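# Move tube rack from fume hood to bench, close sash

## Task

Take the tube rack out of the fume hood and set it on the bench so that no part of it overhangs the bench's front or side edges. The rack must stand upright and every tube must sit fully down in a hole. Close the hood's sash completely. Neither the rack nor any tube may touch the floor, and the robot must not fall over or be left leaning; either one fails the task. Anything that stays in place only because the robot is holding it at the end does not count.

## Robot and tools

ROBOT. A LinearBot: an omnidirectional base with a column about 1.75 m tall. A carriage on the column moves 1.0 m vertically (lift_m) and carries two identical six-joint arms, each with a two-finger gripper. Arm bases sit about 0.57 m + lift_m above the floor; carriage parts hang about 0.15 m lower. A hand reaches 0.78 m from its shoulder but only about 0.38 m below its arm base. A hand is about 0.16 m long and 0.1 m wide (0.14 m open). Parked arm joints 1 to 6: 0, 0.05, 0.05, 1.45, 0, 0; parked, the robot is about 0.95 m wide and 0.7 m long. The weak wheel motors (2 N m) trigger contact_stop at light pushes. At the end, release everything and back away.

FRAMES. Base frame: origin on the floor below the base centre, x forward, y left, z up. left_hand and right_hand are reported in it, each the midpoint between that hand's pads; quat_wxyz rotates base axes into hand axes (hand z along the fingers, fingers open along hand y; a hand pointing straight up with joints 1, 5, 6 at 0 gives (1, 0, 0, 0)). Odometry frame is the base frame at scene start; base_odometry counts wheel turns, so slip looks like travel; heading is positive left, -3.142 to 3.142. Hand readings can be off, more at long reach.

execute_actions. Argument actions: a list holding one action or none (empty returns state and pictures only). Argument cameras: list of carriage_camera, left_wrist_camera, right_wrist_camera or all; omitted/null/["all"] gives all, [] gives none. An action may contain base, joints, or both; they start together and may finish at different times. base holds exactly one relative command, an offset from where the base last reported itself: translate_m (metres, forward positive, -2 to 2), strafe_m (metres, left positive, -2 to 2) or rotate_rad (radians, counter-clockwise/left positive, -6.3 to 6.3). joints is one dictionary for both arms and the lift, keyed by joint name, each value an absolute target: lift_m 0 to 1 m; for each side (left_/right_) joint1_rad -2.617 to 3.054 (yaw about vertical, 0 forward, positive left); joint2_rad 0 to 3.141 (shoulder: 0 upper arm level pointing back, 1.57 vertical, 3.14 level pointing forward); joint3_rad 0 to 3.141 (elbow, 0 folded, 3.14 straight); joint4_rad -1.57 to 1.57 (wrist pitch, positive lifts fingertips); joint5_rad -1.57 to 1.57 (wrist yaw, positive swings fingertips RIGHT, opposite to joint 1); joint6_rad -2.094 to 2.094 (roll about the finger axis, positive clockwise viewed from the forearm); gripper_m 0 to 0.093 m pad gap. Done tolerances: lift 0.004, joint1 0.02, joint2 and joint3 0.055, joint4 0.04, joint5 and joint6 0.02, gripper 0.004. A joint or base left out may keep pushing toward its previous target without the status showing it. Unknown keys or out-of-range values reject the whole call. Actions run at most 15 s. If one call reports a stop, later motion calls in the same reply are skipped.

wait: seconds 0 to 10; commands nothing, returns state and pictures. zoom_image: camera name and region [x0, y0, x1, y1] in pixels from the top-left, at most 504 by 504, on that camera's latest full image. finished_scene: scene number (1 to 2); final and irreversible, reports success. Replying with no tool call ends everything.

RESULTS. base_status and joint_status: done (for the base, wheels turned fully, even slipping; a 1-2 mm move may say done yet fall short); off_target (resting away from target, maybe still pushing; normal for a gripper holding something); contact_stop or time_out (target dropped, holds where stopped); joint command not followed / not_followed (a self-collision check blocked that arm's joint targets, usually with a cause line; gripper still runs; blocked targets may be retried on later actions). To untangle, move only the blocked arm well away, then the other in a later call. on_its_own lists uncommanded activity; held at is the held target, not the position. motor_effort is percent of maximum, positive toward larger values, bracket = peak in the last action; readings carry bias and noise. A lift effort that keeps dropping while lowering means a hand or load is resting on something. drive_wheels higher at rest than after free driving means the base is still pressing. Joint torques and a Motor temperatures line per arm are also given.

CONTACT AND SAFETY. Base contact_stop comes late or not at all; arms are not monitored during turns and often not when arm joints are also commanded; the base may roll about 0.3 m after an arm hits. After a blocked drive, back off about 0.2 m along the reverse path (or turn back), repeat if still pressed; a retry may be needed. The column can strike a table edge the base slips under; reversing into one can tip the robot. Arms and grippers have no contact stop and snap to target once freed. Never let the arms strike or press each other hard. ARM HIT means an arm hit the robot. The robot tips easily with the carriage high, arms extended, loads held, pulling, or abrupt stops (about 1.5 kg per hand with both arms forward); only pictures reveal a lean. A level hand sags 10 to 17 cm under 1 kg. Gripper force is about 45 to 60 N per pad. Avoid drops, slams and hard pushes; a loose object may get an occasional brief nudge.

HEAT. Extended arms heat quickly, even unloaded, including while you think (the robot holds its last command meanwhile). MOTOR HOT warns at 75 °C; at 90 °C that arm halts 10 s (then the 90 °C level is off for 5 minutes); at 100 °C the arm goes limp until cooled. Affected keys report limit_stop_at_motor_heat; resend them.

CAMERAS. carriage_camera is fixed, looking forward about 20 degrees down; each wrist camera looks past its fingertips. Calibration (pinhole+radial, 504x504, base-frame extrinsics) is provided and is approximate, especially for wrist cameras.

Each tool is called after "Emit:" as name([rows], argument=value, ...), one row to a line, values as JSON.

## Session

Emit:
execute_actions(actions=[], cameras=["carriage_camera"])

Scene clock: 0.00 s.
Joint torques (N m, as the arm reports them, + toward a larger angle): no reading
Motor temperatures (°C, as the motors report them): left_arm=[24 27 28 28 24 24] | right_arm=[24 24 29 26 24 23]
base_odometry: x=+0.000 y=+0.000 heading=+0.000 (m, m, rad; odometry frame)
base_status: not commanded
joint_positions: lift_m=+0.298 left_joint1_rad=-0.011 left_joint2_rad=+0.052 left_joint3_rad=+0.052 left_joint4_rad=+1.399 left_joint5_rad=+0.014 left_joint6_rad=-0.027 left_gripper_m=+0.095 right_joint1_rad=+0.003 right_joint2_rad=+0.033 right_joint3_rad=+0.041 right_joint4_rad=+1.506 right_joint5_rad=-0.044 right_joint6_rad=-0.024 right_gripper_m=+0.094
joint_status: not commanded
motor_effort: lift_m=+23 drive_wheels=+0 (%)
left_hand: x=+0.3122 y=+0.3457 z=+1.2695 quat_wxyz=(+0.996, +0.006, +0.086, -0.020) (m; base frame)
right_hand: x=+0.2834 y=-0.3410 z=+1.2696 quat_wxyz=(+0.999, -0.022, +0.028, -0.010) (m; base frame)
pictures: carriage_camera
camera_calibration (this result's frames):
carriage_camera: T_world_to_cam=[[0.00693451, -0.998534, -0.0536913, 0.0597243], [-0.350838, 0.04785, -0.935213, 1.24654], [0.93641, 0.0253222, -0.349992, 0.256854], [0, 0, 0, 1]] pos_world=[0.196397, -0.00651426, 1.25888]
Images, in order (width x height): carriage_camera 504x504.

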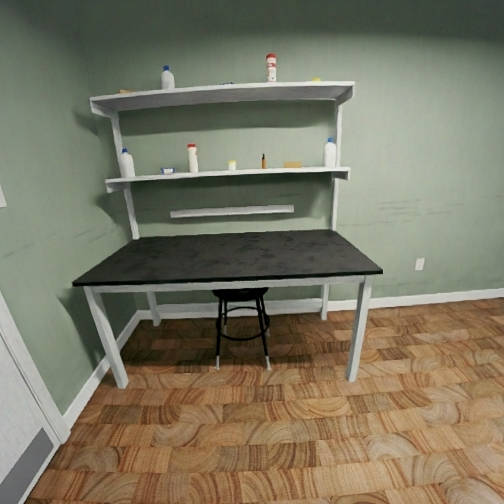

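Emit:
execute_actions([
  {"base":{"rotate_rad":-1.535},"joints":{"right_joint1_rad":-1.3,"left_joint2_rad":1.2,"left_joint3_rad":1.2,"left_joint4_rad":0}},
], cameras=["carriage_camera"])

Scene clock: 4.53 s.
Joint torques (N m, as the arm reports them, + toward a larger angle): left_arm=[-0.15 -4.97  8.86  1.89 -0.03 -0.02] | right_arm=[-0.66  4.7   5.51 -0.12  0.04 -0.14]
Motor temperatures (°C, as the motors report them): left_arm=[24 27 29 29 24 24] | right_arm=[24 24 29 26 24 23]
base_odometry: x=+0.000 y=+0.000 heading=-1.534 (m, m, rad; odometry frame)
base_status: done
joint_positions: lift_m=+0.298 left_joint1_rad=-0.011 left_joint2_rad=+1.196 left_joint3_rad=+1.179 left_joint4_rad=+0.009 left_joint5_rad=+0.014 left_joint6_rad=-0.027 left_gripper_m=+0.095 right_joint1_rad=-1.292 right_joint2_rad=+0.033 right_joint3_rad=+0.041 right_joint4_rad=+1.504 right_joint5_rad=-0.044 right_joint6_rad=-0.024 right_gripper_m=+0.094
joint_status: all done
motor_effort: lift_m=+23(23) drive_wheels=+8(31) (%)
left_hand: x=+0.6842 y=+0.3417 z=+1.2529 quat_wxyz=(+0.704, -0.001, +0.710, -0.018) (m; base frame)
right_hand: x=+0.2803 y=-0.3609 z=+1.2696 quat_wxyz=(+0.791, +0.000, +0.037, -0.610) (m; base frame)
pictures: carriage_camera
camera_calibration (this result's frames):
carriage_camera: T_world_to_cam=[[0.00693451, -0.998534, -0.0536913, 0.0597243], [-0.350838, 0.04785, -0.935213, 1.24654], [0.93641, 0.0253222, -0.349992, 0.256855], [0, 0, 0, 1]] pos_world=[0.196397, -0.00651426, 1.25888]
Images, in order (width x height): carriage_camera 504x504.

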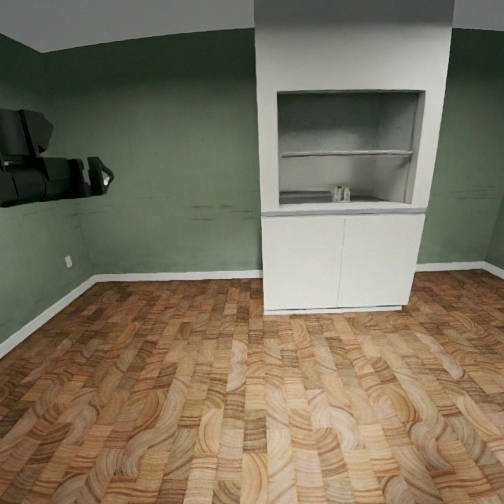

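Emit:
execute_actions([
  {"base":{"strafe_m":-0.75}},
], cameras=[])

Emit:
execute_actions([
  {"base":{"translate_m":1.2}},
], cameras=["carriage_camera","left_wrist_camera"])

Emit:
zoom_image(camera="carriage_camera", region=[180,180,340,300])

Scene clock: 9.43 s.
Joint torques (N m, as the arm reports them, + toward a larger angle): left_arm=[ 0.01 -4.81  8.92  1.87 -0.04 -0.02] | right_arm=[-0.85  4.7   5.33 -0.11  0.03 -0.17]
Motor temperatures (°C, as the motors report them): left_arm=[24 28 31 30 24 24] | right_arm=[24 24 29 26 24 23]
base_odometry: x=-0.750 y=-0.027 heading=-1.535 (m, m, rad; odometry frame)
base_status: done
joint_positions: lift_m=+0.298 left_joint1_rad=-0.011 left_joint2_rad=+1.196 left_joint3_rad=+1.179 left_joint4_rad=+0.009 left_joint5_rad=+0.014 left_joint6_rad=-0.027 left_gripper_m=+0.095 right_joint1_rad=-1.292 right_joint2_rad=+0.033 right_joint3_rad=+0.041 right_joint4_rad=+1.504 right_joint5_rad=-0.044 right_joint6_rad=-0.024 right_gripper_m=+0.094
joint_status: not commanded
motor_effort: lift_m=+23(24) drive_wheels=-5(34) (%)
left_hand: x=+0.6842 y=+0.3417 z=+1.2529 quat_wxyz=(+0.704, -0.001, +0.710, -0.018) (m; base frame)
right_hand: x=+0.2803 y=-0.3609 z=+1.2696 quat_wxyz=(+0.791, +0.000, +0.037, -0.610) (m; base frame)
pictures: none
No camera images: the call's "cameras" was empty. Leave "cameras" out to get every camera's image.

Scene clock: 14.13 s.
Joint torques (N m, as the arm reports them, + toward a larger angle): left_arm=[-0.11 -4.83  8.95  1.87 -0.03 -0.02] | right_arm=[-0.73  4.63  5.46 -0.13  0.03 -0.14]
Motor temperatures (°C, as the motors report them): left_arm=[24 28 32 31 24 24] | right_arm=[24 25 30 26 24 23]
base_odometry: x=-0.707 y=-1.226 heading=-1.535 (m, m, rad; odometry frame)
base_status: done
joint_positions: lift_m=+0.298 left_joint1_rad=-0.011 left_joint2_rad=+1.196 left_joint3_rad=+1.179 left_joint4_rad=+0.008 left_joint5_rad=+0.014 left_joint6_rad=-0.027 left_gripper_m=+0.095 right_joint1_rad=-1.292 right_joint2_rad=+0.033 right_joint3_rad=+0.041 right_joint4_rad=+1.504 right_joint5_rad=-0.044 right_joint6_rad=-0.024 right_gripper_m=+0.094
joint_status: not commanded
motor_effort: lift_m=+23(23) drive_wheels=-6(31) (%)
left_hand: x=+0.6842 y=+0.3417 z=+1.2527 quat_wxyz=(+0.704, -0.001, +0.710, -0.018) (m; base frame)
right_hand: x=+0.2803 y=-0.3609 z=+1.2696 quat_wxyz=(+0.791, +0.000, +0.037, -0.610) (m; base frame)
pictures: carriage_camera, left_wrist_camera
camera_calibration (this result's frames):
carriage_camera: T_world_to_cam=[[0.00693451, -0.998534, -0.0536913, 0.0597243], [-0.350838, 0.04785, -0.935213, 1.24654], [0.93641, 0.0253222, -0.349992, 0.256855], [0, 0, 0, 1]] pos_world=[0.196397, -0.00651426, 1.25888]
left_wrist_camera: T_world_to_cam=[[-0.112322, -0.993492, 0.0189061, 0.39443], [-0.639175, 0.0576697, -0.766896, 1.37093], [0.760815, -0.0982237, -0.641492, 0.445772], [0, 0, 0, 1]] pos_world=[0.58142, 0.356587, 1.32987]
Images, in order (width x height): carriage_camera 504x504, left_wrist_camera 504x504.

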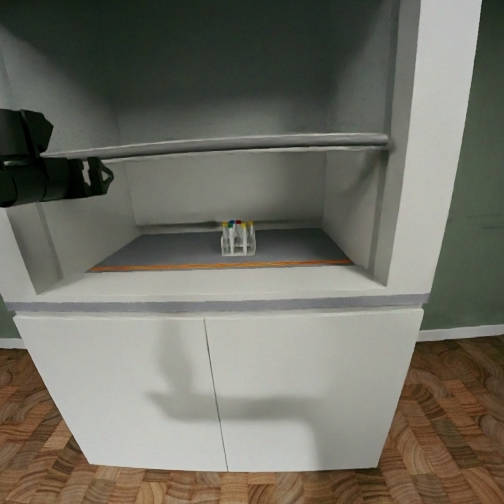

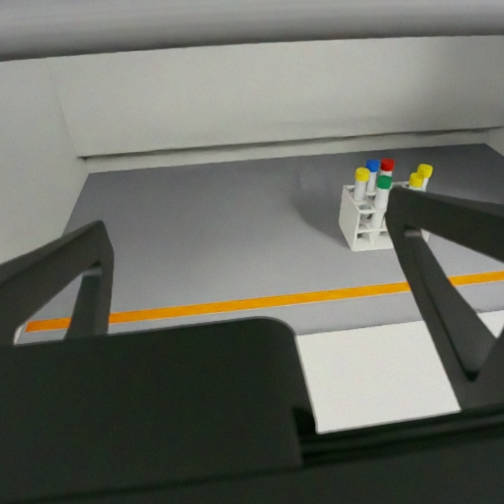

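Region (180, 180, 340, 300) of carriage_camera's 504x504 image, scaled by 3.150, with more detail than that image has; it fills the top 378 rows of this view, and the rest is white.

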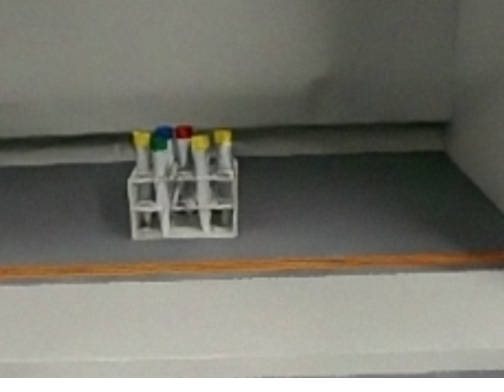

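Emit:
execute_actions([
  {"base":{"strafe_m":0.15},"joints":{"lift_m":0.2,"left_joint1_rad":-0.45,"left_joint2_rad":2.4,"left_joint3_rad":2.4,"left_joint4_rad":-0.45,"left_joint5_rad":1.05,"left_joint6_rad":0.38}},
], cameras=[])

Emit:
execute_actions([
  {"base":{"translate_m":0.3}},
], cameras=["carriage_camera","left_wrist_camera"])

Scene clock: 20.87 s.
Joint torques (N m, as the arm reports them, + toward a larger angle): left_arm=[  0.12 -15.56   8.54   1.5    0.25   0.05] | right_arm=[-0.61  4.64  5.51 -0.15  0.05 -0.14]
Motor temperatures (°C, as the motors report them): left_arm=[24 29 33 32 24 24] | right_arm=[24 25 30 26 24 23]
base_odometry: x=-0.557 y=-1.221 heading=-1.536 (m, m, rad; odometry frame)
base_status: done
joint_positions: lift_m=+0.200 left_joint1_rad=-0.453 left_joint2_rad=+2.395 left_joint3_rad=+2.381 left_joint4_rad=-0.442 left_joint5_rad=+1.044 left_joint6_rad=+0.374 left_gripper_m=+0.095 right_joint1_rad=-1.292 right_joint2_rad=+0.033 right_joint3_rad=+0.041 right_joint4_rad=+1.504 right_joint5_rad=-0.044 right_joint6_rad=-0.024 right_gripper_m=+0.094
joint_status: all done
motor_effort: lift_m=+21(22) drive_wheels=-2(26) (%)
left_hand: x=+0.7469 y=-0.0490 z=+1.0205 quat_wxyz=(+0.441, +0.537, +0.568, -0.441) (m; base frame)
right_hand: x=+0.2803 y=-0.3607 z=+1.1719 quat_wxyz=(+0.791, -0.001, +0.036, -0.610) (m; base frame)
pictures: none
No camera images: the call's "cameras" was empty. Leave "cameras" out to get every camera's image.

Scene clock: 23.33 s.
Joint torques (N m, as the arm reports them, + toward a larger angle): left_arm=[  0.18 -15.47   8.42   1.58   0.26   0.02] | right_arm=[-0.69  4.66  5.54 -0.16  0.03 -0.12]
Motor temperatures (°C, as the motors report them): left_arm=[24 30 34 32 24 24] | right_arm=[24 25 30 26 24 23]
base_odometry: x=-0.546 y=-1.521 heading=-1.535 (m, m, rad; odometry frame)
base_status: done
joint_positions: lift_m=+0.200 left_joint1_rad=-0.453 left_joint2_rad=+2.395 left_joint3_rad=+2.381 left_joint4_rad=-0.443 left_joint5_rad=+1.047 left_joint6_rad=+0.374 left_gripper_m=+0.095 right_joint1_rad=-1.292 right_joint2_rad=+0.033 right_joint3_rad=+0.041 right_joint4_rad=+1.504 right_joint5_rad=-0.044 right_joint6_rad=-0.024 right_gripper_m=+0.094
joint_status: not commanded
motor_effort: lift_m=+21(21) drive_wheels=-5(30) (%)
left_hand: x=+0.7464 y=-0.0491 z=+1.0206 quat_wxyz=(+0.441, +0.537, +0.567, -0.442) (m; base frame)
right_hand: x=+0.2803 y=-0.3607 z=+1.1719 quat_wxyz=(+0.791, -0.001, +0.036, -0.610) (m; base frame)
pictures: carriage_camera, left_wrist_camera
camera_calibration (this result's frames):
carriage_camera: T_world_to_cam=[[0.00693451, -0.998534, -0.0536913, 0.0544789], [-0.350838, 0.04785, -0.935213, 1.15517], [0.93641, 0.0253222, -0.349992, 0.222662], [0, 0, 0, 1]] pos_world=[0.196397, -0.00651426, 1.16119]
left_wrist_camera: T_world_to_cam=[[-0.997724, 0.0555969, 0.0381616, 0.710315], [0.0205028, 0.789223, -0.613764, 0.642492], [-0.0642414, -0.611585, -0.788566, 0.951959], [0, 0, 0, 1]] pos_world=[0.75668, 0.0356434, 1.11791]
Images, in order (width x height): carriage_camera 504x504, left_wrist_camera 504x504.

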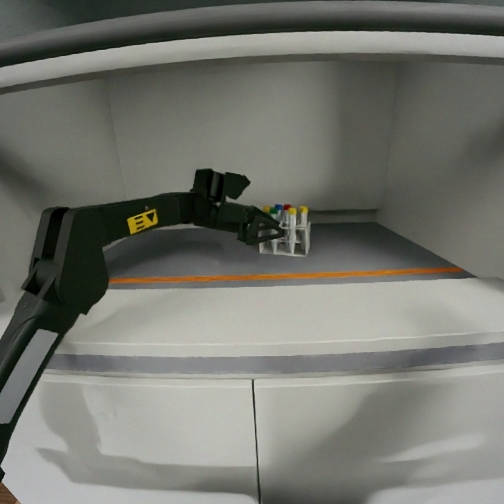

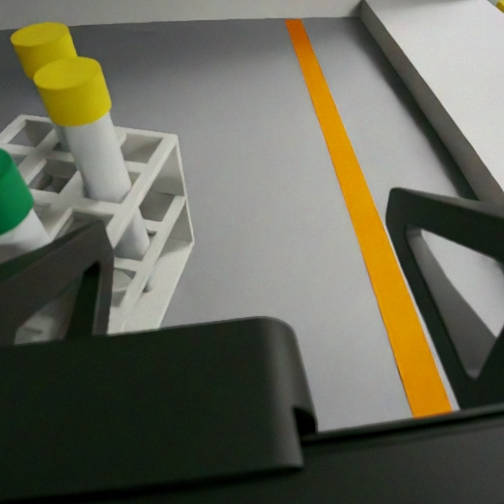

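Emit:
execute_actions([
  {"base":{"strafe_m":0.19}},
], cameras=[])

Emit:
execute_actions([
  {"base":{"translate_m":0.09},"joints":{"lift_m":0.17}},
], cameras=["carriage_camera","left_wrist_camera"])

Scene clock: 26.57 s.
Joint torques (N m, as the arm reports them, + toward a larger angle): left_arm=[  0.5  -15.63   8.38   1.5    0.23   0.05] | right_arm=[-0.7   4.61  5.56 -0.17  0.07 -0.14]
Motor temperatures (°C, as the motors report them): left_arm=[24 33 34 32 24 24] | right_arm=[24 25 31 26 24 23]
base_odometry: x=-0.357 y=-1.514 heading=-1.535 (m, m, rad; odometry frame)
base_status: done
joint_positions: lift_m=+0.200 left_joint1_rad=-0.458 left_joint2_rad=+2.395 left_joint3_rad=+2.381 left_joint4_rad=-0.443 left_joint5_rad=+1.047 left_joint6_rad=+0.374 left_gripper_m=+0.095 right_joint1_rad=-1.292 right_joint2_rad=+0.033 right_joint3_rad=+0.041 right_joint4_rad=+1.506 right_joint5_rad=-0.044 right_joint6_rad=-0.024 right_gripper_m=+0.094
joint_status: not commanded
motor_effort: lift_m=+21(21) drive_wheels=+7(26) (%)
left_hand: x=+0.7442 y=-0.0516 z=+1.0209 quat_wxyz=(+0.440, +0.539, +0.566, -0.443) (m; base frame)
right_hand: x=+0.2802 y=-0.3604 z=+1.1719 quat_wxyz=(+0.791, -0.001, +0.036, -0.610) (m; base frame)
pictures: none
No camera images: the call's "cameras" was empty. Leave "cameras" out to get every camera's image.

Scene clock: 27.63 s.
Joint torques (N m, as the arm reports them, + toward a larger angle): left_arm=[ 4.95 -5.26  7.58  1.64  0.15  0.03] | right_arm=[-0.76  4.61  5.45 -0.16  0.11 -0.12]
Motor temperatures (°C, as the motors report them): left_arm=[24 33 34 32 24 24] | right_arm=[24 25 31 26 24 23]
base_odometry: x=-0.357 y=-1.541 heading=-1.534 (m, m, rad; odometry frame)
base_status: translate_m contact_stop (by the wheels' count: +0.027 of +0.090)
joint_positions: lift_m=+0.171 left_joint1_rad=-0.520 left_joint2_rad=+2.272 left_joint3_rad=+2.390 left_joint4_rad=-0.448 left_joint5_rad=+1.050 left_joint6_rad=+0.375 left_gripper_m=+0.095 right_joint1_rad=-1.292 right_joint2_rad=+0.033 right_joint3_rad=+0.041 right_joint4_rad=+1.506 right_joint5_rad=-0.044 right_joint6_rad=-0.024 right_gripper_m=+0.094
joint_status: all done
motor_effort: lift_m=+17(18) drive_wheels=+28(59) (%)
left_hand: x=+0.6962 y=-0.0676 z=+1.0646 quat_wxyz=(+0.472, +0.567, +0.509, -0.443) (m; base frame)
right_hand: x=+0.2802 y=-0.3604 z=+1.1423 quat_wxyz=(+0.791, -0.001, +0.036, -0.610) (m; base frame)
pictures: carriage_camera, left_wrist_camera
camera_calibration (this result's frames):
carriage_camera: T_world_to_cam=[[0.00693451, -0.998534, -0.0536913, 0.0528877], [-0.350838, 0.04785, -0.935213, 1.12746], [0.93641, 0.0253222, -0.349992, 0.21229], [0, 0, 0, 1]] pos_world=[0.196397, -0.00651426, 1.13155]
left_wrist_camera: T_world_to_cam=[[-0.989118, 0.123955, -0.0792474, 0.783166], [0.145521, 0.745036, -0.650957, 0.634716], [-0.0216472, -0.655406, -0.754966, 0.90363], [0, 0, 0, 1]] pos_world=[0.701841, 0.022281, 1.15745]
Images, in order (width x height): carriage_camera 504x504, left_wrist_camera 504x504.

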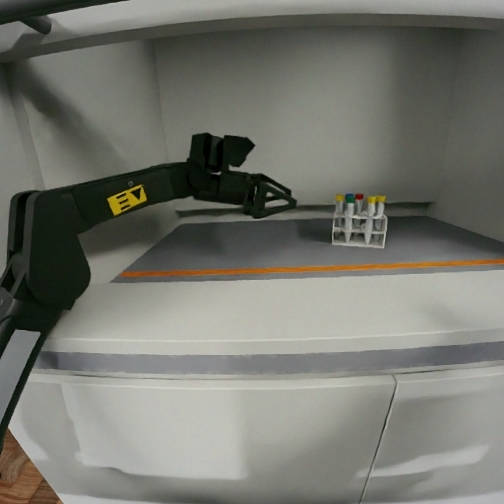

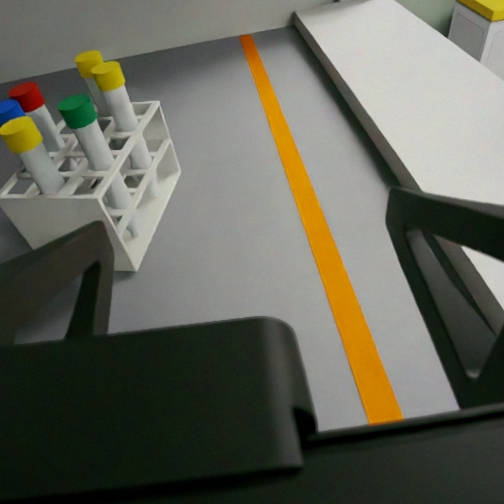

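Emit:
execute_actions([
  {"base":{"translate_m":-0.06},"joints":{"lift_m":0.3}},
], cameras=[])

Emit:
execute_actions([
  {"joints":{"lift_m":0.3,"left_joint1_rad":-0.3,"left_joint2_rad":2.75,"left_joint3_rad":2.65,"left_joint4_rad":-0.35,"left_joint5_rad":1.2,"left_joint6_rad":0.4}},
], cameras=["carriage_camera","left_wrist_camera"])

Scene clock: 32.20 s.
Joint torques (N m, as the arm reports them, + toward a larger angle): left_arm=[  0.38 -14.96   7.5    1.57   0.24   0.04] | right_arm=[-0.73  4.57  5.66 -0.17  0.02 -0.14]
Motor temperatures (°C, as the motors report them): left_arm=[24 33 34 32 24 24] | right_arm=[24 25 31 26 24 23]
base_odometry: x=-0.359 y=-1.481 heading=-1.534 (m, m, rad; odometry frame)
base_status: done
joint_positions: lift_m=+0.300 left_joint1_rad=-0.456 left_joint2_rad=+2.389 left_joint3_rad=+2.393 left_joint4_rad=-0.447 left_joint5_rad=+1.049 left_joint6_rad=+0.375 left_gripper_m=+0.095 right_joint1_rad=-1.292 right_joint2_rad=+0.033 right_joint3_rad=+0.041 right_joint4_rad=+1.506 right_joint5_rad=-0.042 right_joint6_rad=-0.024 right_gripper_m=+0.094
joint_status: all done
motor_effort: lift_m=+24(29) drive_wheels=+3(24) (%)
left_hand: x=+0.7434 y=-0.0503 z=+1.1286 quat_wxyz=(+0.445, +0.540, +0.561, -0.442) (m; base frame)
right_hand: x=+0.2799 y=-0.3605 z=+1.2716 quat_wxyz=(+0.791, +0.000, +0.035, -0.611) (m; base frame)
pictures: none
No camera images: the call's "cameras" was empty. Leave "cameras" out to get every camera's image.

Scene clock: 33.23 s.
Joint torques (N m, as the arm reports them, + toward a larger angle): left_arm=[  4.03 -19.69   8.31   1.61   0.32   0.03] | right_arm=[-0.75  4.56  5.51 -0.16  0.01 -0.13]
Motor temperatures (°C, as the motors report them): left_arm=[24 34 35 32 24 24] | right_arm=[24 25 31 26 24 23]
base_odometry: x=-0.359 y=-1.481 heading=-1.534 (m, m, rad; odometry frame)
base_status: not commanded
joint_positions: lift_m=+0.300 left_joint1_rad=-0.356 left_joint2_rad=+2.773 left_joint3_rad=+2.637 left_joint4_rad=-0.358 left_joint5_rad=+1.197 left_joint6_rad=+0.395 left_gripper_m=+0.095 right_joint1_rad=-1.292 right_joint2_rad=+0.033 right_joint3_rad=+0.041 right_joint4_rad=+1.506 right_joint5_rad=-0.044 right_joint6_rad=-0.024 right_gripper_m=+0.094
joint_status: left_joint1_rad off_target (ended at -0.356, target -0.300); the others done
motor_effort: lift_m=+23(24) drive_wheels=+8(10) (%)
left_hand: x=+0.8107 y=-0.0237 z=+1.0116 quat_wxyz=(+0.433, +0.529, +0.554, -0.476) (m; base frame)
right_hand: x=+0.2802 y=-0.3603 z=+1.2717 quat_wxyz=(+0.791, -0.001, +0.036, -0.611) (m; base frame)
pictures: carriage_camera, left_wrist_camera
camera_calibration (this result's frames):
carriage_camera: T_world_to_cam=[[0.00693451, -0.998534, -0.0536913, 0.059838], [-0.350838, 0.04785, -0.935213, 1.24852], [0.93641, 0.0253222, -0.349992, 0.257596], [0, 0, 0, 1]] pos_world=[0.196397, -0.00651426, 1.261]
left_wrist_camera: T_world_to_cam=[[-0.992192, 0.0993651, 0.0753755, 0.732327], [0.0262989, 0.757459, -0.652353, 0.649164], [-0.121915, -0.645277, -0.754158, 0.975671], [0, 0, 0, 1]] pos_world=[0.828486, 0.0650953, 1.10409]
Images, in order (width x height): carriage_camera 504x504, left_wrist_camera 504x504.

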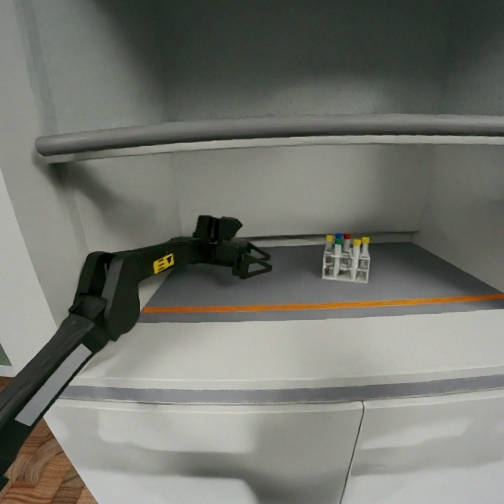

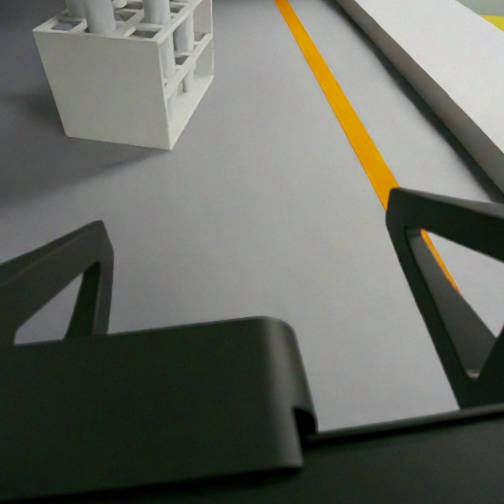

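Emit:
execute_actions([
  {"base":{"strafe_m":-0.07}},
], cameras=[])

Emit:
execute_actions([
  {"base":{"translate_m":0.08},"joints":{"lift_m":0.28}},
], cameras=["carriage_camera","left_wrist_camera"])

Scene clock: 36.27 s.
Joint torques (N m, as the arm reports them, + toward a larger angle): left_arm=[ -0.01 -18.78   7.9    1.6    0.26   0.04] | right_arm=[-0.7   4.52  5.61 -0.12  0.04 -0.14]
Motor temperatures (°C, as the motors report them): left_arm=[24 37 35 32 24 24] | right_arm=[24 25 31 26 24 23]
base_odometry: x=-0.429 y=-1.484 heading=-1.534 (m, m, rad; odometry frame)
base_status: done
joint_positions: lift_m=+0.300 left_joint1_rad=-0.298 left_joint2_rad=+2.763 left_joint3_rad=+2.637 left_joint4_rad=-0.357 left_joint5_rad=+1.197 left_joint6_rad=+0.395 left_gripper_m=+0.095 right_joint1_rad=-1.292 right_joint2_rad=+0.033 right_joint3_rad=+0.041 right_joint4_rad=+1.505 right_joint5_rad=-0.044 right_joint6_rad=-0.024 right_gripper_m=+0.094
joint_status: not commanded
on_its_own: left_joint1_rad moved +0.058 to your old target -0.300
motor_effort: lift_m=+23(23) drive_wheels=-3(26) (%)
left_hand: x=+0.8306 y=+0.0083 z=+1.0183 quat_wxyz=(+0.450, +0.514, +0.566, -0.461) (m; base frame)
right_hand: x=+0.2802 y=-0.3606 z=+1.2717 quat_wxyz=(+0.791, -0.001, +0.036, -0.611) (m; base frame)
pictures: none
No camera images: the call's "cameras" was empty. Leave "cameras" out to get every camera's image.

Scene clock: 37.67 s.
Joint torques (N m, as the arm reports them, + toward a larger angle): left_arm=[ -0.14 -18.08   8.09   1.53   0.3    0.04] | right_arm=[-0.68  4.67  5.43 -0.15  0.05 -0.15]
Motor temperatures (°C, as the motors report them): left_arm=[24 38 35 32 24 24] | right_arm=[24 25 31 26 24 23]
base_odometry: x=-0.427 y=-1.564 heading=-1.534 (m, m, rad; odometry frame)
base_status: done
joint_positions: lift_m=+0.280 left_joint1_rad=-0.298 left_joint2_rad=+2.753 left_joint3_rad=+2.637 left_joint4_rad=-0.353 left_joint5_rad=+1.199 left_joint6_rad=+0.395 left_gripper_m=+0.095 right_joint1_rad=-1.292 right_joint2_rad=+0.033 right_joint3_rad=+0.041 right_joint4_rad=+1.505 right_joint5_rad=-0.044 right_joint6_rad=-0.024 right_gripper_m=+0.094
joint_status: all done
motor_effort: lift_m=+21(22) drive_wheels=-4(26) (%)
left_hand: x=+0.8301 y=+0.0084 z=+1.0053 quat_wxyz=(+0.455, +0.517, +0.561, -0.459) (m; base frame)
right_hand: x=+0.2802 y=-0.3606 z=+1.2519 quat_wxyz=(+0.791, -0.001, +0.036, -0.611) (m; base frame)
pictures: carriage_camera, left_wrist_camera
camera_calibration (this result's frames):
carriage_camera: T_world_to_cam=[[0.00693451, -0.998534, -0.0536913, 0.0587728], [-0.350838, 0.04785, -0.935213, 1.22996], [0.93641, 0.0253222, -0.349992, 0.250652], [0, 0, 0, 1]] pos_world=[0.196397, -0.00651426, 1.24116]
left_wrist_camera: T_world_to_cam=[[-0.997756, 0.0439496, 0.0505045, 0.778939], [-0.000212079, 0.752285, -0.658838, 0.648782], [-0.0669494, -0.65737, -0.750588, 0.944804], [0, 0, 0, 1]] pos_world=[0.840583, 0.0987833, 1.09726]
Images, in order (width x height): carriage_camera 504x504, left_wrist_camera 504x504.

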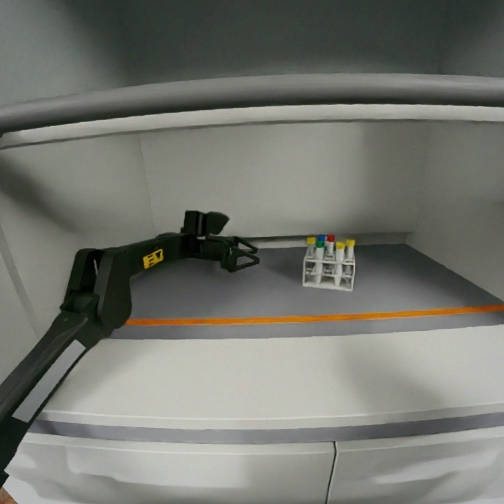

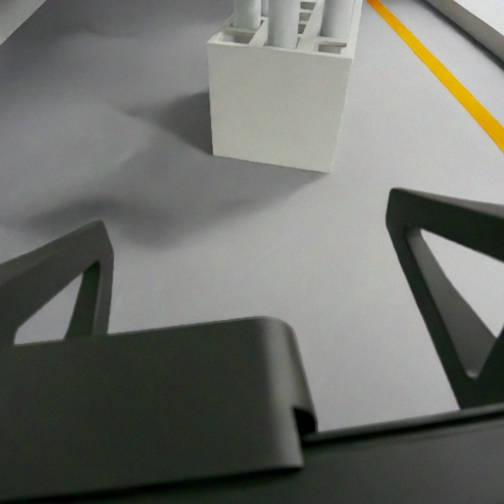

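Emit:
execute_actions([
  {"base":{"translate_m":-0.015},"joints":{"lift_m":0.24,"left_joint6_rad":0.46}},
], cameras=[])

Emit:
execute_actions([
  {"base":{"strafe_m":-0.11}},
], cameras=["carriage_camera","left_wrist_camera"])

Scene clock: 40.83 s.
Joint torques (N m, as the arm reports them, + toward a larger angle): left_arm=[  0.1  -16.49   7.53   1.55   0.26   0.06] | right_arm=[-0.69  4.65  5.65 -0.15  0.1  -0.14]
Motor temperatures (°C, as the motors report them): left_arm=[24 40 35 32 24 24] | right_arm=[24 25 31 26 24 23]
base_odometry: x=-0.427 y=-1.549 heading=-1.535 (m, m, rad; odometry frame)
base_status: done
joint_positions: lift_m=+0.274 left_joint1_rad=-0.301 left_joint2_rad=+2.732 left_joint3_rad=+2.646 left_joint4_rad=-0.348 left_joint5_rad=+1.199 left_joint6_rad=+0.454 left_gripper_m=+0.095 right_joint1_rad=-1.292 right_joint2_rad=+0.033 right_joint3_rad=+0.041 right_joint4_rad=+1.506 right_joint5_rad=-0.044 right_joint6_rad=-0.024 right_gripper_m=+0.094
joint_status: lift_m contact_stop (moved -0.006 of -0.040); the others done
on_its_own: lift_m is held at +0.274, not at your +0.240, since a contact_stop
motor_effort: lift_m=+23(23) drive_wheels=+5(25) (%)
left_hand: x=+0.8281 y=+0.0072 z=+1.0163 quat_wxyz=(+0.480, +0.539, +0.535, -0.440) (m; base frame)
right_hand: x=+0.2803 y=-0.3605 z=+1.2456 quat_wxyz=(+0.791, -0.001, +0.036, -0.611) (m; base frame)
pictures: none
No camera images: the call's "cameras" was empty. Leave "cameras" out to get every camera's image.

not run: a stop came earlier in this reply.

Emit:
execute_actions([
  {"joints":{"lift_m":0.29,"left_joint2_rad":2.72,"left_joint3_rad":2.46,"left_joint4_rad":-0.25}},
], cameras=[])

Emit:
execute_actions([
  {"base":{"strafe_m":-0.09}},
], cameras=["carriage_camera","left_wrist_camera"])

Scene clock: 42.67 s.
Joint torques (N m, as the arm reports them, + toward a larger angle): left_arm=[  0.03 -17.62   6.16   1.5    0.27   0.04] | right_arm=[-0.56  4.65  5.59 -0.19  0.05 -0.13]
Motor temperatures (°C, as the motors report them): left_arm=[24 42 35 32 24 24] | right_arm=[24 25 31 26 24 23]
base_odometry: x=-0.427 y=-1.549 heading=-1.535 (m, m, rad; odometry frame)
base_status: not commanded
joint_positions: lift_m=+0.290 left_joint1_rad=-0.301 left_joint2_rad=+2.718 left_joint3_rad=+2.472 left_joint4_rad=-0.248 left_joint5_rad=+1.199 left_joint6_rad=+0.454 left_gripper_m=+0.095 right_joint1_rad=-1.292 right_joint2_rad=+0.033 right_joint3_rad=+0.041 right_joint4_rad=+1.506 right_joint5_rad=-0.044 right_joint6_rad=-0.024 right_gripper_m=+0.094
joint_status: all done
motor_effort: lift_m=+24(29) drive_wheels=+4(5) (%)
left_hand: x=+0.8260 y=+0.0079 z=+0.9880 quat_wxyz=(+0.459, +0.530, +0.552, -0.451) (m; base frame)
right_hand: x=+0.2802 y=-0.3605 z=+1.2615 quat_wxyz=(+0.791, -0.001, +0.036, -0.611) (m; base frame)
pictures: none
No camera images: the call's "cameras" was empty. Leave "cameras" out to get every camera's image.

Scene clock: 44.17 s.
Joint torques (N m, as the arm reports them, + toward a larger angle): left_arm=[  0.23 -17.57   6.42   1.53   0.26   0.05] | right_arm=[-0.65  4.58  5.55 -0.16  0.05 -0.16]
Motor temperatures (°C, as the motors report them): left_arm=[24 43 35 32 24 24] | right_arm=[24 25 31 26 24 23]
base_odometry: x=-0.517 y=-1.552 heading=-1.535 (m, m, rad; odometry frame)
base_status: done
joint_positions: lift_m=+0.290 left_joint1_rad=-0.303 left_joint2_rad=+2.718 left_joint3_rad=+2.472 left_joint4_rad=-0.248 left_joint5_rad=+1.199 left_joint6_rad=+0.454 left_gripper_m=+0.095 right_joint1_rad=-1.292 right_joint2_rad=+0.033 right_joint3_rad=+0.041 right_joint4_rad=+1.506 right_joint5_rad=-0.044 right_joint6_rad=-0.024 right_gripper_m=+0.094
joint_status: not commanded
motor_effort: lift_m=+24(24) drive_wheels=-2(29) (%)
left_hand: x=+0.8254 y=+0.0070 z=+0.9880 quat_wxyz=(+0.459, +0.531, +0.552, -0.451) (m; base frame)
right_hand: x=+0.2802 y=-0.3607 z=+1.2614 quat_wxyz=(+0.791, -0.001, +0.036, -0.611) (m; base frame)
pictures: carriage_camera, left_wrist_camera
camera_calibration (this result's frames):
carriage_camera: T_world_to_cam=[[0.00693451, -0.998534, -0.0536913, 0.0592973], [-0.350838, 0.04785, -0.935213, 1.2391], [0.93641, 0.0253222, -0.349992, 0.254071], [0, 0, 0, 1]] pos_world=[0.196397, -0.00651426, 1.25093]
left_wrist_camera: T_world_to_cam=[[-0.998168, 0.0581018, 0.0168852, 0.808672], [0.0331071, 0.758058, -0.651347, 0.603482], [-0.0506444, -0.649594, -0.758592, 0.925019], [0, 0, 0, 1]] pos_world=[0.834057, 0.0964281, 1.08113]
Images, in order (width x height): carriage_camera 504x504, left_wrist_camera 504x504.

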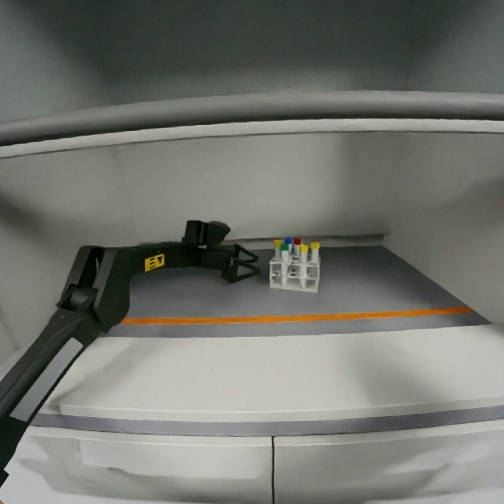

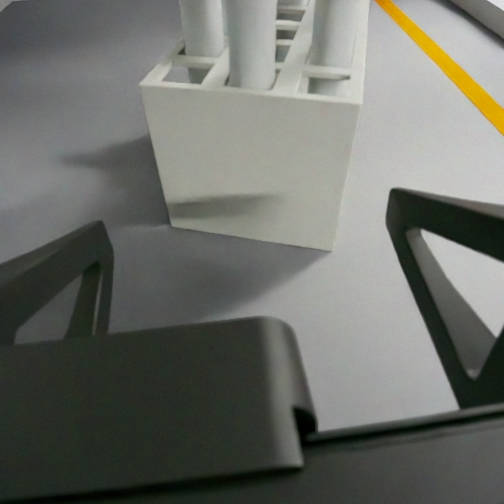

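Centered. Lower slightly and advance.

Emit:
execute_actions([
  {"base":{"strafe_m":-0.075},"joints":{"left_joint3_rad":2.4,"left_joint4_rad":-0.22}},
], cameras=["carriage_camera","left_wrist_camera"])

Scene clock: 49.10 s.
Joint torques (N m, as the arm reports them, + toward a larger angle): left_arm=[  0.13 -17.53   6.31   1.53   0.27   0.04] | right_arm=[-0.56  4.73  5.49 -0.15  0.02 -0.14]
Motor temperatures (°C, as the motors report them): left_arm=[24 46 35 32 24 24] | right_arm=[24 25 31 26 24 23]
base_odometry: x=-0.592 y=-1.555 heading=-1.534 (m, m, rad; odometry frame)
base_status: done
joint_positions: lift_m=+0.290 left_joint1_rad=-0.302 left_joint2_rad=+2.718 left_joint3_rad=+2.412 left_joint4_rad=-0.221 left_joint5_rad=+1.200 left_joint6_rad=+0.454 left_gripper_m=+0.095 right_joint1_rad=-1.292 right_joint2_rad=+0.033 right_joint3_rad=+0.041 right_joint4_rad=+1.506 right_joint5_rad=-0.044 right_joint6_rad=-0.024 right_gripper_m=+0.094
joint_status: all done
motor_effort: lift_m=+24(24) drive_wheels=-2(28) (%)
left_hand: x=+0.8229 y=+0.0080 z=+0.9691 quat_wxyz=(+0.448, +0.526, +0.561, -0.457) (m; base frame)
right_hand: x=+0.2802 y=-0.3607 z=+1.2614 quat_wxyz=(+0.791, -0.001, +0.036, -0.611) (m; base frame)
pictures: carriage_camera, left_wrist_camera
camera_calibration (this result's frames):
carriage_camera: T_world_to_cam=[[0.00693451, -0.998534, -0.0536913, 0.0592973], [-0.350838, 0.04785, -0.935213, 1.2391], [0.93641, 0.0253222, -0.349992, 0.254071], [0, 0, 0, 1]] pos_world=[0.196397, -0.00651426, 1.25093]
left_wrist_camera: T_world_to_cam=[[-0.997154, 0.0580872, 0.0480506, 0.775365], [0.0134213, 0.764007, -0.645068, 0.600602], [-0.0741812, -0.642588, -0.762613, 0.934446], [0, 0, 0, 1]] pos_world=[0.834416, 0.0965601, 1.06279]
Images, in order (width x height): carriage_camera 504x504, left_wrist_camera 504x504.

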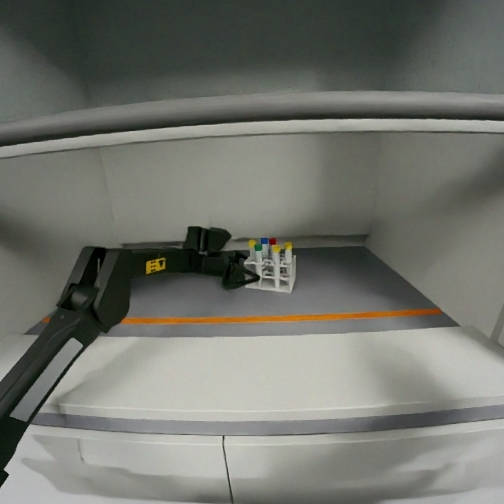

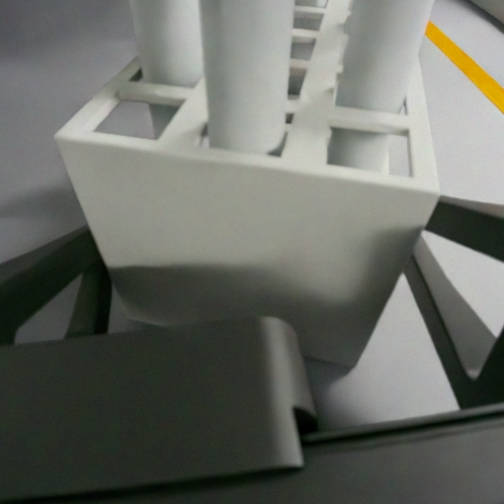

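Emit:
execute_actions([
  {"base":{"strafe_m":-0.025},"joints":{"left_joint6_rad":0.4}},
], cameras=[])

Emit:
execute_actions([
  {"joints":{"left_gripper_m":0.05}},
], cameras=[])

Emit:
execute_actions([
  {"joints":{"lift_m":0.38,"left_gripper_m":0.05}},
], cameras=["carriage_camera","left_wrist_camera"])

Scene clock: 51.63 s.
Joint torques (N m, as the arm reports them, + toward a larger angle): left_arm=[ -0.01 -17.55   6.4    1.53   0.28  -0.12] | right_arm=[-0.57  4.74  5.55 -0.14  0.06 -0.14]
Motor temperatures (°C, as the motors report them): left_arm=[24 47 35 32 24 24] | right_arm=[24 26 32 26 24 23]
base_odometry: x=-0.617 y=-1.556 heading=-1.534 (m, m, rad; odometry frame)
base_status: done
joint_positions: lift_m=+0.290 left_joint1_rad=-0.301 left_joint2_rad=+2.718 left_joint3_rad=+2.412 left_joint4_rad=-0.221 left_joint5_rad=+1.200 left_joint6_rad=+0.406 left_gripper_m=+0.095 right_joint1_rad=-1.292 right_joint2_rad=+0.033 right_joint3_rad=+0.041 right_joint4_rad=+1.506 right_joint5_rad=-0.044 right_joint6_rad=-0.024 right_gripper_m=+0.094
joint_status: all done
motor_effort: lift_m=+24(24) drive_wheels=+0(29) (%)
left_hand: x=+0.8232 y=+0.0085 z=+0.9691 quat_wxyz=(+0.437, +0.512, +0.574, -0.467) (m; base frame)
right_hand: x=+0.2802 y=-0.3607 z=+1.2614 quat_wxyz=(+0.791, -0.001, +0.036, -0.611) (m; base frame)
pictures: none
No camera images: the call's "cameras" was empty. Leave "cameras" out to get every camera's image.

Scene clock: 52.23 s.
Joint torques (N m, as the arm reports them, + toward a larger angle): left_arm=[  0.11 -17.52   6.41   1.53   0.29  -0.1 ] | right_arm=[-0.51  4.69  5.54 -0.16  0.04 -0.17]
Motor temperatures (°C, as the motors report them): left_arm=[24 47 35 32 24 24] | right_arm=[24 26 32 26 24 23]
base_odometry: x=-0.617 y=-1.556 heading=-1.534 (m, m, rad; odometry frame)
base_status: not commanded
joint_positions: lift_m=+0.290 left_joint1_rad=-0.301 left_joint2_rad=+2.718 left_joint3_rad=+2.412 left_joint4_rad=-0.221 left_joint5_rad=+1.199 left_joint6_rad=+0.406 left_gripper_m=+0.084 right_joint1_rad=-1.292 right_joint2_rad=+0.033 right_joint3_rad=+0.041 right_joint4_rad=+1.506 right_joint5_rad=-0.044 right_joint6_rad=-0.024 right_gripper_m=+0.094
joint_status: left_gripper_m off_target (ended at +0.084, target +0.050)
motor_effort: lift_m=+24(24) drive_wheels=+0(0) (%)
left_hand: x=+0.8233 y=+0.0085 z=+0.9691 quat_wxyz=(+0.437, +0.512, +0.574, -0.467) (m; base frame)
right_hand: x=+0.2802 y=-0.3607 z=+1.2614 quat_wxyz=(+0.791, -0.001, +0.036, -0.611) (m; base frame)
pictures: none
No camera images: the call's "cameras" was empty. Leave "cameras" out to get every camera's image.

Scene clock: 53.13 s.
Joint torques (N m, as the arm reports them, + toward a larger angle): left_arm=[  0.1  -17.69   6.37   1.61   0.38  -0.11] | right_arm=[-0.69  4.57  5.56 -0.15  0.   -0.15]
Motor temperatures (°C, as the motors report them): left_arm=[24 48 35 32 24 24] | right_arm=[24 26 32 26 24 23]
base_odometry: x=-0.617 y=-1.556 heading=-1.534 (m, m, rad; odometry frame)
base_status: not commanded
joint_positions: lift_m=+0.380 left_joint1_rad=-0.301 left_joint2_rad=+2.721 left_joint3_rad=+2.412 left_joint4_rad=-0.230 left_joint5_rad=+1.191 left_joint6_rad=+0.406 left_gripper_m=+0.083 right_joint1_rad=-1.292 right_joint2_rad=+0.033 right_joint3_rad=+0.041 right_joint4_rad=+1.506 right_joint5_rad=-0.043 right_joint6_rad=-0.024 right_gripper_m=+0.094
joint_status: left_gripper_m off_target (ended at +0.083, target +0.050); the others done
motor_effort: lift_m=+24(30) drive_wheels=+0(0) (%)
left_hand: x=+0.8239 y=+0.0088 z=+1.0555 quat_wxyz=(+0.433, +0.509, +0.579, -0.466) (m; base frame)
right_hand: x=+0.2801 y=-0.3608 z=+1.3514 quat_wxyz=(+0.791, +0.000, +0.036, -0.611) (m; base frame)
pictures: carriage_camera, left_wrist_camera
camera_calibration (this result's frames):
carriage_camera: T_world_to_cam=[[0.00693451, -0.998534, -0.0536913, 0.0641276], [-0.350838, 0.04785, -0.935213, 1.32324], [0.93641, 0.0253222, -0.349992, 0.285558], [0, 0, 0, 1]] pos_world=[0.196397, -0.00651426, 1.34089]
left_wrist_camera: T_world_to_cam=[[-0.993561, 0.0407257, 0.105722, 0.708468], [-0.0365604, 0.767983, -0.639426, 0.690898], [-0.107234, -0.639174, -0.761549, 1.02693], [0, 0, 0, 1]] pos_world=[0.839288, 0.0969338, 1.14893]
Images, in order (width x height): carriage_camera 504x504, left_wrist_camera 504x504.

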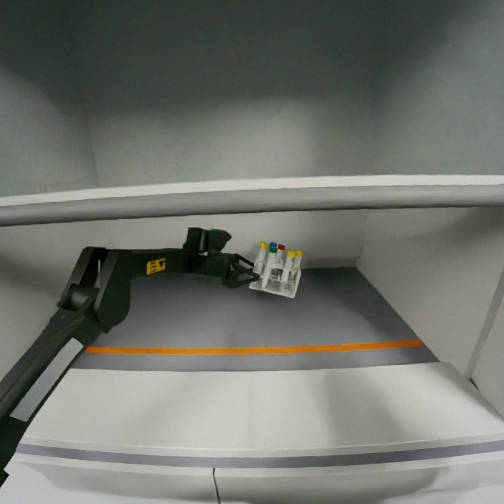

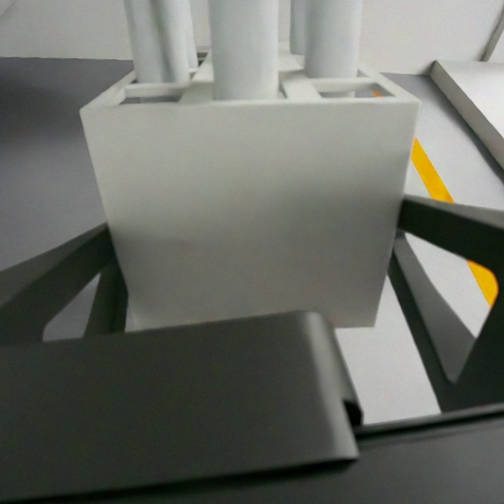

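Emit:
execute_actions([
  {"joints":{"lift_m":0.29,"left_gripper_m":0.05}},
], cameras=[])

Emit:
execute_actions([
  {"joints":{"left_gripper_m":0.093,"left_joint3_rad":2.43}},
], cameras=[])

Emit:
execute_actions([
  {"base":{"strafe_m":-0.035}},
], cameras=["left_wrist_camera"])

Emit:
execute_actions([
  {"joints":{"left_gripper_m":0.04}},
], cameras=[])

Emit:
execute_actions([
  {"joints":{"lift_m":0.38,"left_gripper_m":0.04}},
], cameras=["carriage_camera","left_wrist_camera"])

Scene clock: 56.23 s.
Joint torques (N m, as the arm reports them, + toward a larger angle): left_arm=[  0.05 -17.48   6.39   1.49   0.27  -0.08] | right_arm=[-0.66  4.6   5.47 -0.16  0.05 -0.14]
Motor temperatures (°C, as the motors report them): left_arm=[24 50 35 32 24 24] | right_arm=[24 26 32 26 24 23]
base_odometry: x=-0.617 y=-1.556 heading=-1.534 (m, m, rad; odometry frame)
base_status: not commanded
joint_positions: lift_m=+0.290 left_joint1_rad=-0.301 left_joint2_rad=+2.717 left_joint3_rad=+2.412 left_joint4_rad=-0.219 left_joint5_rad=+1.201 left_joint6_rad=+0.406 left_gripper_m=+0.083 right_joint1_rad=-1.292 right_joint2_rad=+0.033 right_joint3_rad=+0.041 right_joint4_rad=+1.506 right_joint5_rad=-0.044 right_joint6_rad=-0.024 right_gripper_m=+0.094
joint_status: left_gripper_m off_target (ended at +0.083, target +0.050); the others done
motor_effort: lift_m=+21(22) drive_wheels=+0(0) (%)
left_hand: x=+0.8230 y=+0.0084 z=+0.9704 quat_wxyz=(+0.437, +0.513, +0.572, -0.467) (m; base frame)
right_hand: x=+0.2803 y=-0.3607 z=+1.2617 quat_wxyz=(+0.791, -0.001, +0.036, -0.611) (m; base frame)
pictures: none
No camera images: the call's "cameras" was empty. Leave "cameras" out to get every camera's image.

Scene clock: 56.80 s.
Joint torques (N m, as the arm reports them, + toward a larger angle): left_arm=[  0.03 -17.58   8.54   1.52   0.26  -0.08] | right_arm=[-0.7   4.7   5.66 -0.14  0.06 -0.17]
Motor temperatures (°C, as the motors report them): left_arm=[24 50 35 32 24 24] | right_arm=[24 26 32 26 24 23]
base_odometry: x=-0.617 y=-1.556 heading=-1.534 (m, m, rad; odometry frame)
base_status: not commanded
joint_positions: lift_m=+0.290 left_joint1_rad=-0.301 left_joint2_rad=+2.717 left_joint3_rad=+2.412 left_joint4_rad=-0.219 left_joint5_rad=+1.201 left_joint6_rad=+0.406 left_gripper_m=+0.093 right_joint1_rad=-1.292 right_joint2_rad=+0.033 right_joint3_rad=+0.041 right_joint4_rad=+1.506 right_joint5_rad=-0.044 right_joint6_rad=-0.024 right_gripper_m=+0.094
joint_status: all done
motor_effort: lift_m=+21(21) drive_wheels=+0(1) (%)
left_hand: x=+0.8230 y=+0.0084 z=+0.9704 quat_wxyz=(+0.437, +0.513, +0.572, -0.467) (m; base frame)
right_hand: x=+0.2803 y=-0.3607 z=+1.2617 quat_wxyz=(+0.791, -0.001, +0.036, -0.611) (m; base frame)
pictures: none
No camera images: the call's "cameras" was empty. Leave "cameras" out to get every camera's image.

Scene clock: 57.83 s.
Joint torques (N m, as the arm reports them, + toward a larger angle): left_arm=[  0.15 -17.5    8.42   1.52   0.28  -0.13] | right_arm=[-0.7   4.66  5.56 -0.18  0.04 -0.12]
Motor temperatures (°C, as the motors report them): left_arm=[24 50 35 32 24 24] | right_arm=[24 26 32 26 24 23]
base_odometry: x=-0.652 y=-1.557 heading=-1.534 (m, m, rad; odometry frame)
base_status: done
joint_positions: lift_m=+0.290 left_joint1_rad=-0.302 left_joint2_rad=+2.717 left_joint3_rad=+2.412 left_joint4_rad=-0.219 left_joint5_rad=+1.201 left_joint6_rad=+0.406 left_gripper_m=+0.093 right_joint1_rad=-1.292 right_joint2_rad=+0.033 right_joint3_rad=+0.041 right_joint4_rad=+1.505 right_joint5_rad=-0.044 right_joint6_rad=-0.024 right_gripper_m=+0.094
joint_status: not commanded
motor_effort: lift_m=+21(21) drive_wheels=-1(31) (%)
left_hand: x=+0.8229 y=+0.0082 z=+0.9704 quat_wxyz=(+0.437, +0.513, +0.572, -0.467) (m; base frame)
right_hand: x=+0.2804 y=-0.3608 z=+1.2617 quat_wxyz=(+0.791, -0.001, +0.036, -0.611) (m; base frame)
pictures: left_wrist_camera
camera_calibration (this result's frames):
left_wrist_camera: T_world_to_cam=[[-0.994412, 0.0505779, 0.0926599, 0.729762], [-0.0214878, 0.762396, -0.646754, 0.631648], [-0.103355, -0.645132, -0.757049, 0.954123], [0, 0, 0, 1]] pos_world=[0.83787, 0.0970591, 1.06322]
Images, in order (width x height): left_wrist_camera 504x504.

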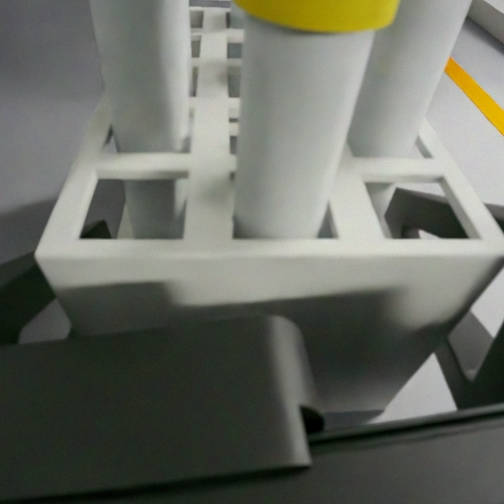

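Scene clock: 58.43 s.
Joint torques (N m, as the arm reports them, + toward a larger angle): left_arm=[ -0.04 -17.4    8.58   1.51   0.26  -0.09] | right_arm=[-0.62  4.68  5.56 -0.15  0.01 -0.12]
Motor temperatures (°C, as the motors report them): left_arm=[24 51 36 32 24 24] | right_arm=[24 26 32 26 24 23]
base_odometry: x=-0.652 y=-1.557 heading=-1.534 (m, m, rad; odometry frame)
base_status: not commanded
joint_positions: lift_m=+0.290 left_joint1_rad=-0.302 left_joint2_rad=+2.717 left_joint3_rad=+2.412 left_joint4_rad=-0.217 left_joint5_rad=+1.201 left_joint6_rad=+0.407 left_gripper_m=+0.082 right_joint1_rad=-1.292 right_joint2_rad=+0.033 right_joint3_rad=+0.041 right_joint4_rad=+1.505 right_joint5_rad=-0.044 right_joint6_rad=-0.024 right_gripper_m=+0.094
joint_status: left_gripper_m off_target (ended at +0.082, target +0.040)
motor_effort: lift_m=+21(21) drive_wheels=-1(1) (%)
left_hand: x=+0.8230 y=+0.0082 z=+0.9706 quat_wxyz=(+0.438, +0.513, +0.571, -0.467) (m; base frame)
right_hand: x=+0.2804 y=-0.3608 z=+1.2617 quat_wxyz=(+0.791, -0.001, +0.036, -0.611) (m; base frame)
pictures: none
No camera images: the call's "cameras" was empty. Leave "cameras" out to get every camera's image.

Scene clock: 59.33 s.
Joint torques (N m, as the arm reports them, + toward a larger angle): left_arm=[  0.03 -17.74   8.56   1.59   0.36  -0.04] | right_arm=[-0.63  4.64  5.71 -0.14  0.02 -0.14]
Motor temperatures (°C, as the motors report them): left_arm=[24 51 36 32 24 24] | right_arm=[24 26 32 26 24 23]
base_odometry: x=-0.652 y=-1.557 heading=-1.534 (m, m, rad; odometry frame)
base_status: not commanded
joint_positions: lift_m=+0.380 left_joint1_rad=-0.302 left_joint2_rad=+2.720 left_joint3_rad=+2.412 left_joint4_rad=-0.229 left_joint5_rad=+1.193 left_joint6_rad=+0.406 left_gripper_m=+0.082 right_joint1_rad=-1.292 right_joint2_rad=+0.033 right_joint3_rad=+0.041 right_joint4_rad=+1.505 right_joint5_rad=-0.043 right_joint6_rad=-0.024 right_gripper_m=+0.094
joint_status: left_gripper_m off_target (ended at +0.082, target +0.040); the others done
motor_effort: lift_m=+24(29) drive_wheels=-1(1) (%)
left_hand: x=+0.8235 y=+0.0085 z=+1.0562 quat_wxyz=(+0.434, +0.510, +0.578, -0.466) (m; base frame)
right_hand: x=+0.2801 y=-0.3609 z=+1.3514 quat_wxyz=(+0.791, +0.000, +0.036, -0.611) (m; base frame)
pictures: carriage_camera, left_wrist_camera
camera_calibration (this result's frames):
carriage_camera: T_world_to_cam=[[0.00693451, -0.998534, -0.0536913, 0.0641277], [-0.350838, 0.04785, -0.935213, 1.32324], [0.93641, 0.0253222, -0.349992, 0.285559], [0, 0, 0, 1]] pos_world=[0.196397, -0.00651426, 1.34089]
left_wrist_camera: T_world_to_cam=[[-0.993638, 0.04289, 0.104138, 0.709765], [-0.0340301, 0.767095, -0.64063, 0.690773], [-0.107361, -0.640098, -0.760755, 1.02657], [0, 0, 0, 1]] pos_world=[0.838969, 0.0967738, 1.14958]
Images, in order (width x height): carriage_camera 504x504, left_wrist_camera 504x504.

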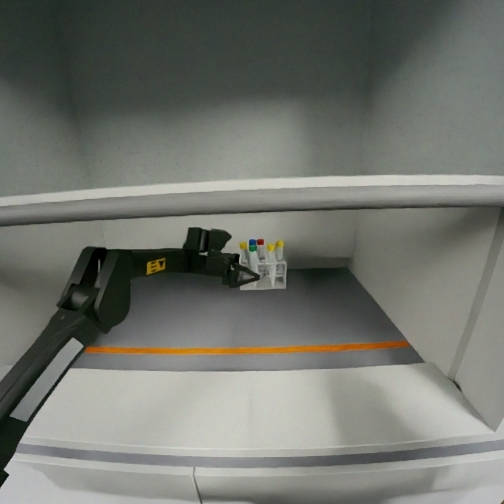

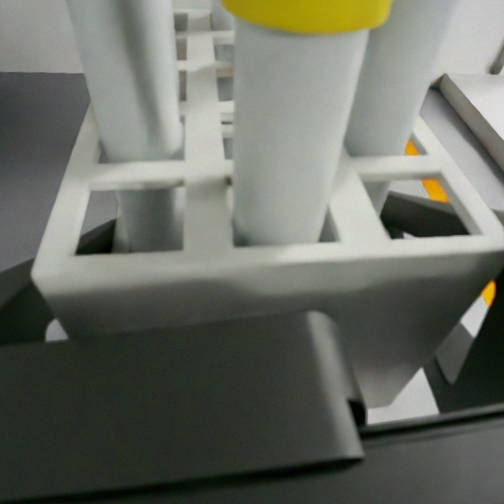

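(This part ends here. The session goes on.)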